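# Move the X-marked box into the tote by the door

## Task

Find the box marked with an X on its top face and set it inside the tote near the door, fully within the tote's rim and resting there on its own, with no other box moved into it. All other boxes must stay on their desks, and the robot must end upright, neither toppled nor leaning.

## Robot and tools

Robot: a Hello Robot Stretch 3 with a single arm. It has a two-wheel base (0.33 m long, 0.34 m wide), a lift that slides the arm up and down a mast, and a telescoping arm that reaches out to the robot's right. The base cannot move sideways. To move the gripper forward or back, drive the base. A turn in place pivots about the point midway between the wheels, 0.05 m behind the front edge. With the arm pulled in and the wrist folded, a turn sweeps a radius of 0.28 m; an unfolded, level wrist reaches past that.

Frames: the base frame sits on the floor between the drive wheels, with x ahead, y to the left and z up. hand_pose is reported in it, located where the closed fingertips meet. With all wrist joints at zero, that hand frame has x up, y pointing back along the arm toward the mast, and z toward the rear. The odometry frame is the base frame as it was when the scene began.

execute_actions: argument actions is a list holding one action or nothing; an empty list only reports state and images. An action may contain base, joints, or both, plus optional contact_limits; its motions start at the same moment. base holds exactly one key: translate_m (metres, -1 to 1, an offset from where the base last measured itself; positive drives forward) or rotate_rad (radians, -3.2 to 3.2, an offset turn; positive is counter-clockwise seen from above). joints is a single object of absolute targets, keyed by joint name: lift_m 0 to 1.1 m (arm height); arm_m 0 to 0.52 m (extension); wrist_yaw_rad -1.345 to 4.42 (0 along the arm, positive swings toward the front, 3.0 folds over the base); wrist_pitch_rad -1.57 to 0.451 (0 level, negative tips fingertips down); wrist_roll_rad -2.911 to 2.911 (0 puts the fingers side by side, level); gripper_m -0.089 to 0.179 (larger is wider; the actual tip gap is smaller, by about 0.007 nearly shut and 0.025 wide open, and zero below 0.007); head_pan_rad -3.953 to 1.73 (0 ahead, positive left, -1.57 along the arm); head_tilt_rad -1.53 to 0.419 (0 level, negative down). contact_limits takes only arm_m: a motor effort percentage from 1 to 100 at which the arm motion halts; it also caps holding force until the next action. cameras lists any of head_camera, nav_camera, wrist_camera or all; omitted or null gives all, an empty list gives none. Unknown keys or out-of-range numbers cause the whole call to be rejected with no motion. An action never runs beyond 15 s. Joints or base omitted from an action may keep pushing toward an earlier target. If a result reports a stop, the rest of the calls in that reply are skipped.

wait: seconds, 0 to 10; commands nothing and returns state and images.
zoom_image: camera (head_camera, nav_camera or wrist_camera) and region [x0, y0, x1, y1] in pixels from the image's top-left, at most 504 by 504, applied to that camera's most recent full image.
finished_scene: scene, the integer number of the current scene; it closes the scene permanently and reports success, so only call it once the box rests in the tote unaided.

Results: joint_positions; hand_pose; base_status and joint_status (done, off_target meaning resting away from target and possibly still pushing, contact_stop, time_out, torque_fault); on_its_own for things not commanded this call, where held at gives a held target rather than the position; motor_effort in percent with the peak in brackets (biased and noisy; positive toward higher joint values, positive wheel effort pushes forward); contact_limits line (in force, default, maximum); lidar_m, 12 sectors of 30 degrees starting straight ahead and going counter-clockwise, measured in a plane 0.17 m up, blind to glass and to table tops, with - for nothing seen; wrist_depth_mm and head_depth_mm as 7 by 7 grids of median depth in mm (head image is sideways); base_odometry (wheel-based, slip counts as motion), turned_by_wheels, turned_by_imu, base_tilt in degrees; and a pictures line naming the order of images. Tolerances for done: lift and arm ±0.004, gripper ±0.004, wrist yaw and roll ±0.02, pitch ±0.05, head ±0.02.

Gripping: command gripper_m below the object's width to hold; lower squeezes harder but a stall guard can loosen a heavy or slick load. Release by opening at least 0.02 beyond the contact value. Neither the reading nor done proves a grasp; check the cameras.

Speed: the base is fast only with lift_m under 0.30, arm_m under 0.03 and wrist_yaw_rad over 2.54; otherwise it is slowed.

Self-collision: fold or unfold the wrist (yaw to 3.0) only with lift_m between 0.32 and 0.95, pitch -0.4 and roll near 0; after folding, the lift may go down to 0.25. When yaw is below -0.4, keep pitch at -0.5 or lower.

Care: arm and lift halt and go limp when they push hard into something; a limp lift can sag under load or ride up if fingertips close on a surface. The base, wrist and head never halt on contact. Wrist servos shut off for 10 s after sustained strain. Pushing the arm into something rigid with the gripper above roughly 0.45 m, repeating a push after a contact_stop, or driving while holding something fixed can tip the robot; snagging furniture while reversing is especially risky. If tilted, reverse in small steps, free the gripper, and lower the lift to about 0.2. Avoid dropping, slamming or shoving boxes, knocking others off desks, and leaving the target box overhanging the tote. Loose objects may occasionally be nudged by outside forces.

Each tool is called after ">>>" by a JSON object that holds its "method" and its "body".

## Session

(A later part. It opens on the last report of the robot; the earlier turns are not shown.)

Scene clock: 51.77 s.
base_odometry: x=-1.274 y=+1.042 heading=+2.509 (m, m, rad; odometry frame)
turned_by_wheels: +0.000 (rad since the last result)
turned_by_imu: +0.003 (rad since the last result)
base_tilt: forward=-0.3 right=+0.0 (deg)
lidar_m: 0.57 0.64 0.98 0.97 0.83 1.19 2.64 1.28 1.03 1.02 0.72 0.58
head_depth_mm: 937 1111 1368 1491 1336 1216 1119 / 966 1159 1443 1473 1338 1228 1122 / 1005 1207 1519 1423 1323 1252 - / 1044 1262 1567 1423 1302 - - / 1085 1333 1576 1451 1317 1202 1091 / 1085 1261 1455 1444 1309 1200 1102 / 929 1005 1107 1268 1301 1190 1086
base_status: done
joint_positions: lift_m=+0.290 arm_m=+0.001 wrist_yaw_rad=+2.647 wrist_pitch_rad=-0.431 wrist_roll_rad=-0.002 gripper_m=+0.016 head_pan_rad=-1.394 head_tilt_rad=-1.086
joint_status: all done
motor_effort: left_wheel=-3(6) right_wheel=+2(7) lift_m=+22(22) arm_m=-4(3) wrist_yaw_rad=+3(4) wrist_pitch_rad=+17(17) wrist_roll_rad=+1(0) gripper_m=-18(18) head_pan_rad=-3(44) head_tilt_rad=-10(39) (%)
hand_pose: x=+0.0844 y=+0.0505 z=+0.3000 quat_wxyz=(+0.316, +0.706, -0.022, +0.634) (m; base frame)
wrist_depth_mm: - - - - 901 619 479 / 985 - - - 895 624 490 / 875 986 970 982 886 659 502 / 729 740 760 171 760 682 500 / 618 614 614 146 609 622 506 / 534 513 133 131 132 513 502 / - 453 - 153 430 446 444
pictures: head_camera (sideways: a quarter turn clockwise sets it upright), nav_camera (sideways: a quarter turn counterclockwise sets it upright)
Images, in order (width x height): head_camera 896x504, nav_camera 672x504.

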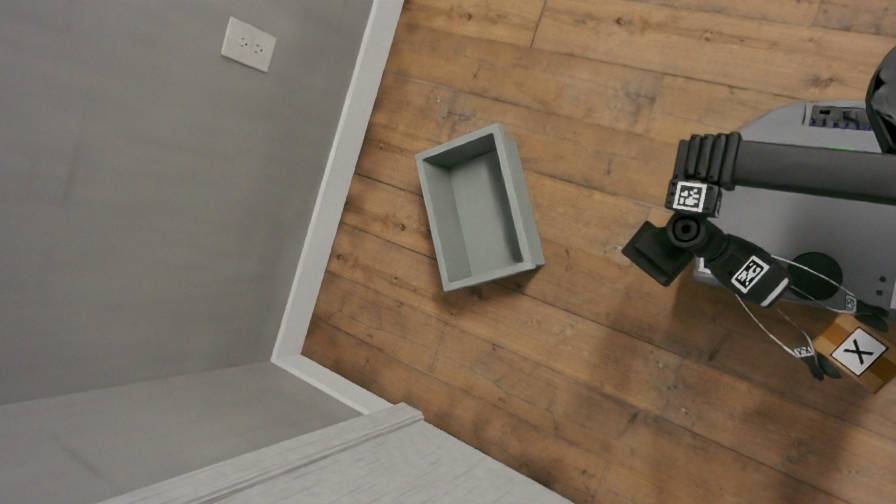

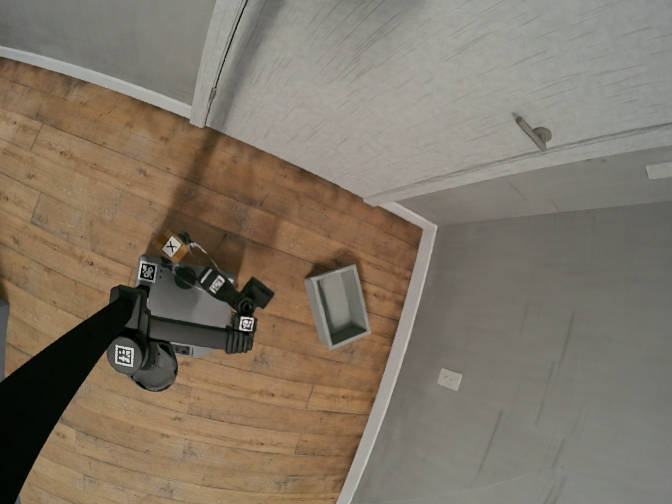

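>>> {"method": "execute_actions", "body": {"actions": [{"joints":{"lift_m":0.36,"wrist_yaw_rad":0.35}}], "cameras": []}}

>>> {"method": "execute_actions", "body": {"actions": [{"joints":{"arm_m":0.31,"wrist_pitch_rad":-1.0}}]}}

Scene clock: 54.13 s.
base_odometry: x=-1.274 y=+1.042 heading=+2.509 (m, m, rad; odometry frame)
turned_by_wheels: +0.000 (rad since the last result)
turned_by_imu: +0.000 (rad since the last result)
base_tilt: forward=-0.1 right=+0.0 (deg)
lidar_m: 0.57 0.64 0.98 0.97 0.83 1.19 2.64 1.28 1.02 1.02 0.72 0.58
head_depth_mm: 936 1108 1366 1479 1338 1218 1119 / 969 1158 1443 1478 1328 1220 1124 / 1009 1208 1514 1417 1326 - - / 1041 1263 1549 1420 1251 - - / 1082 1326 1584 1444 1311 1196 1111 / 1092 1268 1451 1436 1302 1194 1098 / 933 1004 1104 1270 1298 1192 1093
base_status: not commanded
joint_positions: lift_m=+0.360 arm_m=+0.001 wrist_yaw_rad=+0.354 wrist_pitch_rad=-0.431 wrist_roll_rad=-0.002 gripper_m=+0.016 head_pan_rad=-1.394 head_tilt_rad=-1.086
joint_status: all done
motor_effort: left_wheel=-3(2) right_wheel=+2(2) lift_m=+35(35) arm_m=-3(3) wrist_yaw_rad=-4(9) wrist_pitch_rad=+17(17) wrist_roll_rad=+0(0) gripper_m=-17(18) head_pan_rad=-3(3) head_tilt_rad=-9(10) (%)
hand_pose: x=+0.0557 y=-0.3546 z=+0.3695 quat_wxyz=(+0.708, +0.270, -0.652, -0.027) (m; base frame)
wrist_depth_mm: 426 524 701 834 713 639 569 / 440 542 771 882 785 685 615 / 455 563 824 952 831 739 667 / 478 601 800 170 834 777 692 / 491 634 695 146 567 686 704 / 507 587 132 131 132 524 602 / 506 513 501 154 451 472 522
pictures: none
No camera images: the call's "cameras" was empty. Leave "cameras" out to get every camera's image.

Scene clock: 57.63 s.
base_odometry: x=-1.274 y=+1.042 heading=+2.509 (m, m, rad; odometry frame)
turned_by_wheels: +0.000 (rad since the last result)
turned_by_imu: +0.000 (rad since the last result)
base_tilt: forward=-0.2 right=+0.0 (deg)
lidar_m: 0.57 0.64 0.98 0.97 0.83 1.19 2.65 1.28 1.03 1.02 0.72 0.58
head_depth_mm: 934 1110 1363 1482 1334 1213 1120 / 971 1160 1437 1496 1328 1216 1125 / 1002 1210 1516 1522 1325 1230 - / 1049 1264 1562 1415 1310 1234 - / 1086 1328 1582 1461 1318 1199 1108 / 1094 1272 1453 1444 1311 1194 1102 / 930 1003 1113 1269 1290 1187 1097
base_status: not commanded
joint_positions: lift_m=+0.360 arm_m=+0.310 wrist_yaw_rad=+0.352 wrist_pitch_rad=-1.009 wrist_roll_rad=-0.002 gripper_m=+0.016 head_pan_rad=-1.394 head_tilt_rad=-1.086
joint_status: all done
motor_effort: left_wheel=-2(2) right_wheel=+2(2) lift_m=+35(34) arm_m=+4(4) wrist_yaw_rad=-2(5) wrist_pitch_rad=+5(17) wrist_roll_rad=+0(1) gripper_m=-18(17) head_pan_rad=-3(4) head_tilt_rad=-9(10) (%)
hand_pose: x=+0.0184 y=-0.5635 z=+0.2686 quat_wxyz=(+0.670, +0.445, -0.548, -0.228) (m; base frame)
wrist_depth_mm: 452 557 578 580 548 483 438 / 469 539 535 541 542 538 487 / 491 503 504 496 500 503 508 / 464 464 365 171 407 461 476 / 442 436 354 146 432 387 447 / 415 415 132 131 132 346 418 / 385 390 286 154 286 299 400
pictures: head_camera (sideways: a quarter turn clockwise sets it upright), nav_camera (sideways: a quarter turn counterclockwise sets it upright), wrist_camera
Images, in order (width x height): head_camera 896x504, nav_camera 672x504, wrist_camera 644x364.

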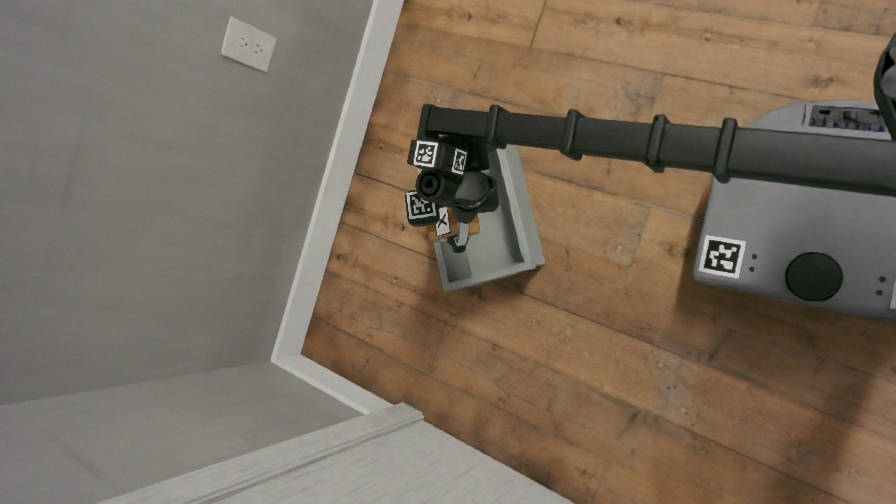

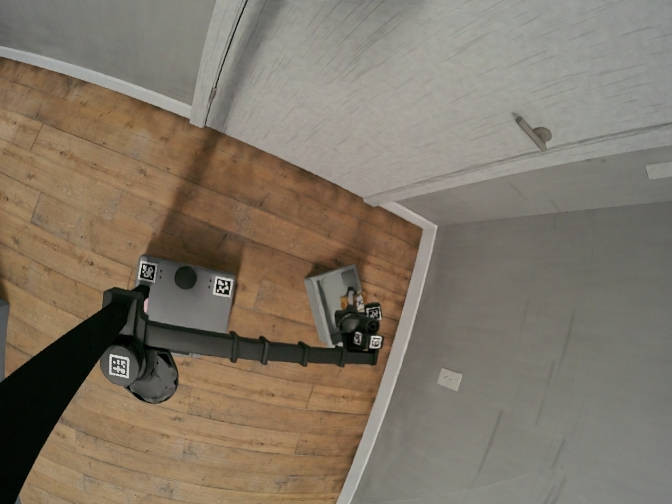

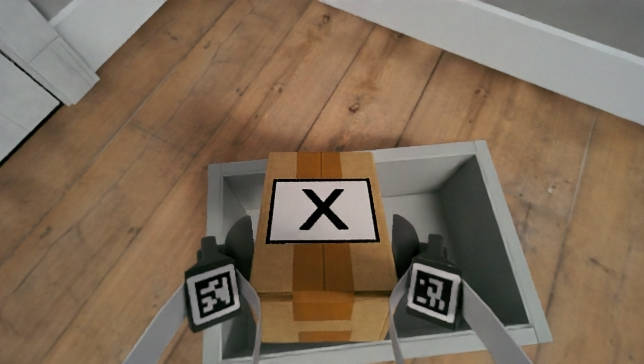

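>>> {"method": "execute_actions", "body": {"actions": [{"base":{"translate_m":-0.02},"joints":{"arm_m":0.375,"lift_m":0.28}}], "cameras": ["wrist_camera"]}}

>>> {"method": "execute_actions", "body": {"actions": [{"joints":{"lift_m":0.16}}], "cameras": ["wrist_camera","head_camera"]}}

Scene clock: 59.43 s.
base_odometry: x=-1.258 y=+1.030 heading=+2.509 (m, m, rad; odometry frame)
turned_by_wheels: +0.000 (rad since the last result)
turned_by_imu: +0.000 (rad since the last result)
base_tilt: forward=-0.2 right=-0.1 (deg)
lidar_m: 0.59 0.66 1.01 0.92 0.80 1.20 2.64 1.28 1.02 0.60 0.74 0.60
head_depth_mm: 932 1105 1358 1489 1336 1217 1116 / 967 1161 1434 1474 1339 1211 1126 / 1005 1202 1527 1428 1318 1225 - / 1043 1259 1550 1417 1301 1231 - / 1080 1323 1589 1456 1318 1196 1110 / 1108 1296 1513 1453 1307 1198 1102 / 964 1060 1147 1312 1303 1193 1095
base_status: done
joint_positions: lift_m=+0.280 arm_m=+0.375 wrist_yaw_rad=+0.352 wrist_pitch_rad=-1.010 wrist_roll_rad=-0.002 gripper_m=+0.016 head_pan_rad=-1.394 head_tilt_rad=-1.086
joint_status: all done
motor_effort: left_wheel=-2(7) right_wheel=+2(1) lift_m=+22(31) arm_m=+4(3) wrist_yaw_rad=-2(2) wrist_pitch_rad=+5(6) wrist_roll_rad=+0(0) gripper_m=-17(18) head_pan_rad=-2(3) head_tilt_rad=-9(10) (%)
hand_pose: x=+0.0183 y=-0.6284 z=+0.1892 quat_wxyz=(+0.670, +0.445, -0.548, -0.228) (m; base frame)
wrist_depth_mm: 450 467 477 478 468 420 373 / 436 433 439 437 439 444 414 / 412 409 407 408 412 417 410 / 381 373 255 170 264 376 390 / 356 271 303 147 324 273 366 / 331 243 132 131 132 244 343 / 318 220 313 154 316 228 323
pictures: wrist_camera
Images, in order (width x height): wrist_camera 644x364.

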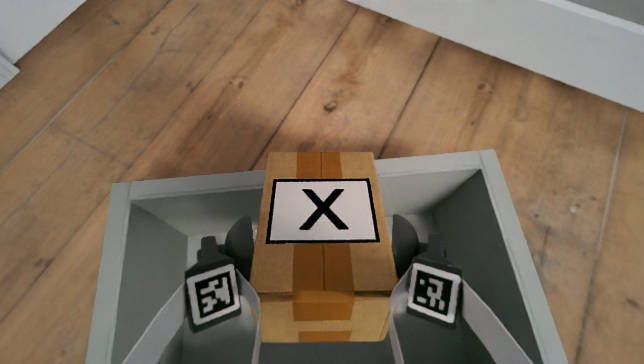

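Scene clock: 61.37 s.
base_odometry: x=-1.258 y=+1.030 heading=+2.509 (m, m, rad; odometry frame)
turned_by_wheels: +0.000 (rad since the last result)
turned_by_imu: +0.000 (rad since the last result)
base_tilt: forward=-0.2 right=+0.0 (deg)
lidar_m: 0.59 0.66 1.01 0.92 0.80 1.19 2.64 1.28 1.02 1.01 0.74 0.60
head_depth_mm: 933 1104 1366 1478 1337 1211 1111 / 965 1151 1442 1474 1330 1215 1127 / 999 1202 1510 1511 1320 1236 - / 1040 1268 1549 1417 1309 1231 - / 1081 1321 1563 1461 1320 1201 1110 / 1107 1285 1506 1445 1302 1196 1094 / 963 1063 1154 1324 1299 1188 1094
base_status: not commanded
joint_positions: lift_m=+0.160 arm_m=+0.375 wrist_yaw_rad=+0.352 wrist_pitch_rad=-1.010 wrist_roll_rad=-0.002 gripper_m=+0.016 head_pan_rad=-1.394 head_tilt_rad=-1.086
joint_status: all done
motor_effort: left_wheel=-1(2) right_wheel=+2(2) lift_m=+22(25) arm_m=+4(4) wrist_yaw_rad=-2(2) wrist_pitch_rad=+6(5) wrist_roll_rad=+0(1) gripper_m=-18(18) head_pan_rad=-3(4) head_tilt_rad=-9(9) (%)
hand_pose: x=+0.0183 y=-0.6284 z=+0.0692 quat_wxyz=(+0.670, +0.445, -0.548, -0.228) (m; base frame)
wrist_depth_mm: 308 312 311 312 318 319 317 / 140 141 142 145 147 155 146 / 156 163 171 180 192 197 154 / 181 212 224 169 245 229 157 / 178 231 234 147 234 229 160 / 174 216 132 131 132 219 163 / 171 205 206 155 206 208 165
pictures: head_camera (sideways: a quarter turn clockwise sets it upright), wrist_camera
Images, in order (width x height): head_camera 896x504, wrist_camera 644x364.

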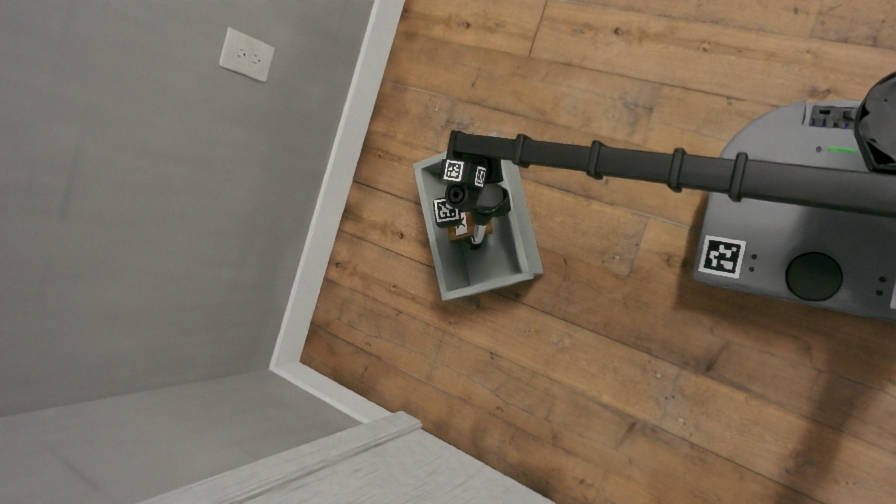

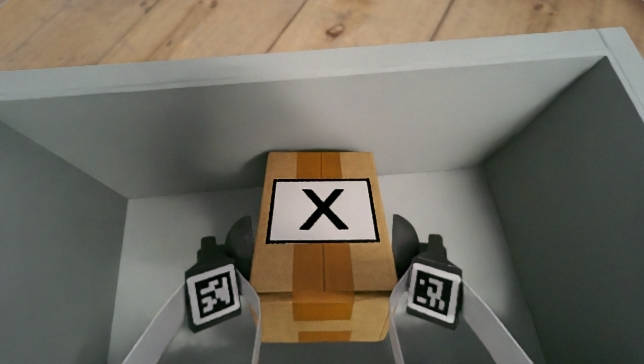

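>>> {"method": "execute_actions", "body": {"actions": [{"joints":{"lift_m":0.14,"arm_m":0.36}}], "cameras": []}}

>>> {"method": "execute_actions", "body": {"actions": [{"joints":{"gripper_m":0.11}}], "cameras": []}}

>>> {"method": "execute_actions", "body": {"actions": [{"joints":{"lift_m":0.27}}], "cameras": ["wrist_camera"]}}

>>> {"method": "finished_scene", "body": {"scene": 1}}

Scene clock: 62.47 s.
base_odometry: x=-1.258 y=+1.030 heading=+2.509 (m, m, rad; odometry frame)
turned_by_wheels: +0.000 (rad since the last result)
turned_by_imu: +0.000 (rad since the last result)
base_tilt: forward=-0.3 right=+0.0 (deg)
lidar_m: 0.59 0.66 1.01 0.92 0.80 1.20 2.64 1.28 1.02 1.01 0.74 0.60
head_depth_mm: 934 1110 1368 1483 1335 1221 1118 / 967 1160 1437 1473 1331 1214 1132 / 999 1204 1514 1510 1327 1231 - / 1040 1259 1557 1414 1306 1239 - / 1085 1325 1588 1456 1313 1198 1111 / 1105 1287 1501 1454 1314 1191 1094 / 967 1061 1145 1315 1303 1191 1095
base_status: not commanded
joint_positions: lift_m=+0.140 arm_m=+0.360 wrist_yaw_rad=+0.352 wrist_pitch_rad=-1.010 wrist_roll_rad=-0.002 gripper_m=+0.016 head_pan_rad=-1.394 head_tilt_rad=-1.086
joint_status: all done
motor_effort: left_wheel=-2(2) right_wheel=+2(2) lift_m=+20(21) arm_m=-3(1) wrist_yaw_rad=-2(2) wrist_pitch_rad=+6(6) wrist_roll_rad=+0(0) gripper_m=-18(17) head_pan_rad=-4(3) head_tilt_rad=-10(9) (%)
hand_pose: x=+0.0183 y=-0.6143 z=+0.0493 quat_wxyz=(+0.670, +0.445, -0.548, -0.228) (m; base frame)
wrist_depth_mm: 126 127 129 131 137 142 145 / 143 147 153 159 167 175 159 / 170 185 193 194 216 215 162 / 173 221 224 166 227 223 164 / 169 210 213 145 215 213 166 / 166 200 132 131 131 204 170 / 163 188 189 158 190 192 174
pictures: none
No camera images: the call's "cameras" was empty. Leave "cameras" out to get every camera's image.

Scene clock: 63.90 s.
base_odometry: x=-1.258 y=+1.030 heading=+2.509 (m, m, rad; odometry frame)
turned_by_wheels: +0.000 (rad since the last result)
turned_by_imu: +0.000 (rad since the last result)
base_tilt: forward=-0.2 right=+0.0 (deg)
lidar_m: 0.59 0.67 1.01 0.92 0.80 1.20 2.64 1.27 1.02 1.01 0.74 0.60
head_depth_mm: 932 1107 1375 1482 1337 1219 1120 / 964 1155 1443 1478 1329 1215 1132 / 1003 1207 1518 1518 1327 1240 - / 1041 1261 1558 1412 1299 1239 - / 1079 1330 1571 1454 1310 1201 1105 / 1107 1293 1504 1443 1313 1192 1095 / 962 1064 1149 1306 1306 1186 1092
base_status: not commanded
joint_positions: lift_m=+0.140 arm_m=+0.360 wrist_yaw_rad=+0.352 wrist_pitch_rad=-1.010 wrist_roll_rad=-0.002 gripper_m=+0.110 head_pan_rad=-1.394 head_tilt_rad=-1.086
joint_status: all done
motor_effort: left_wheel=-2(2) right_wheel=+2(2) lift_m=+21(21) arm_m=-3(3) wrist_yaw_rad=-2(2) wrist_pitch_rad=+6(6) wrist_roll_rad=+0(0) gripper_m=+1(79) head_pan_rad=-3(3) head_tilt_rad=-9(9) (%)
hand_pose: x=+0.0183 y=-0.6142 z=+0.0492 quat_wxyz=(+0.670, +0.445, -0.548, -0.228) (m; base frame)
wrist_depth_mm: 125 127 128 131 137 142 145 / 143 147 153 160 168 176 159 / 169 183 194 205 216 216 161 / 172 221 224 174 227 223 164 / 169 211 214 162 214 215 166 / 166 200 197 154 201 204 169 / 160 187 188 148 192 189 171
pictures: none
No camera images: the call's "cameras" was empty. Leave "cameras" out to get every camera's image.

Scene clock: 65.90 s.
base_odometry: x=-1.258 y=+1.030 heading=+2.509 (m, m, rad; odometry frame)
turned_by_wheels: +0.000 (rad since the last result)
turned_by_imu: +0.000 (rad since the last result)
base_tilt: forward=-0.2 right=+0.0 (deg)
lidar_m: 0.59 0.66 1.01 0.92 0.80 1.20 2.63 1.27 1.02 1.01 0.74 0.60
head_depth_mm: 935 1107 1364 1482 1339 1210 1122 / 967 1157 1435 1487 1327 1207 1128 / 1001 1207 1515 1432 1330 1226 - / 1038 1257 1559 1420 1300 1236 - / 1084 1325 1575 1444 1320 1203 1111 / 1107 1292 1510 1447 1308 1198 1094 / 962 1058 1153 1307 1302 1189 1097
base_status: not commanded
joint_positions: lift_m=+0.270 arm_m=+0.360 wrist_yaw_rad=+0.352 wrist_pitch_rad=-1.010 wrist_roll_rad=-0.002 gripper_m=+0.110 head_pan_rad=-1.394 head_tilt_rad=-1.086
joint_status: all done
motor_effort: left_wheel=-2(2) right_wheel=+2(2) lift_m=+34(34) arm_m=-3(3) wrist_yaw_rad=-2(2) wrist_pitch_rad=+6(6) wrist_roll_rad=+1(0) gripper_m=+0(0) head_pan_rad=-3(4) head_tilt_rad=-10(9) (%)
hand_pose: x=+0.0183 y=-0.6142 z=+0.1786 quat_wxyz=(+0.670, +0.445, -0.548, -0.228) (m; base frame)
wrist_depth_mm: 453 461 456 460 459 435 384 / 419 424 427 425 431 429 426 / 395 396 396 396 403 399 403 / 373 246 262 287 307 277 374 / 345 255 342 300 348 248 352 / 326 214 326 281 327 220 335 / 308 233 312 304 311 279 312
pictures: wrist_camera
Images, in order (width x height): wrist_camera 644x364.

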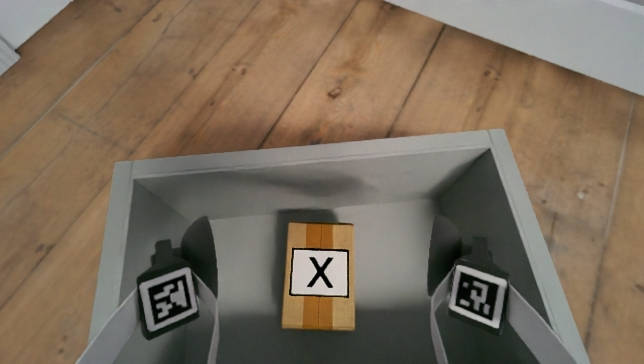

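The scene is finished: the task was done.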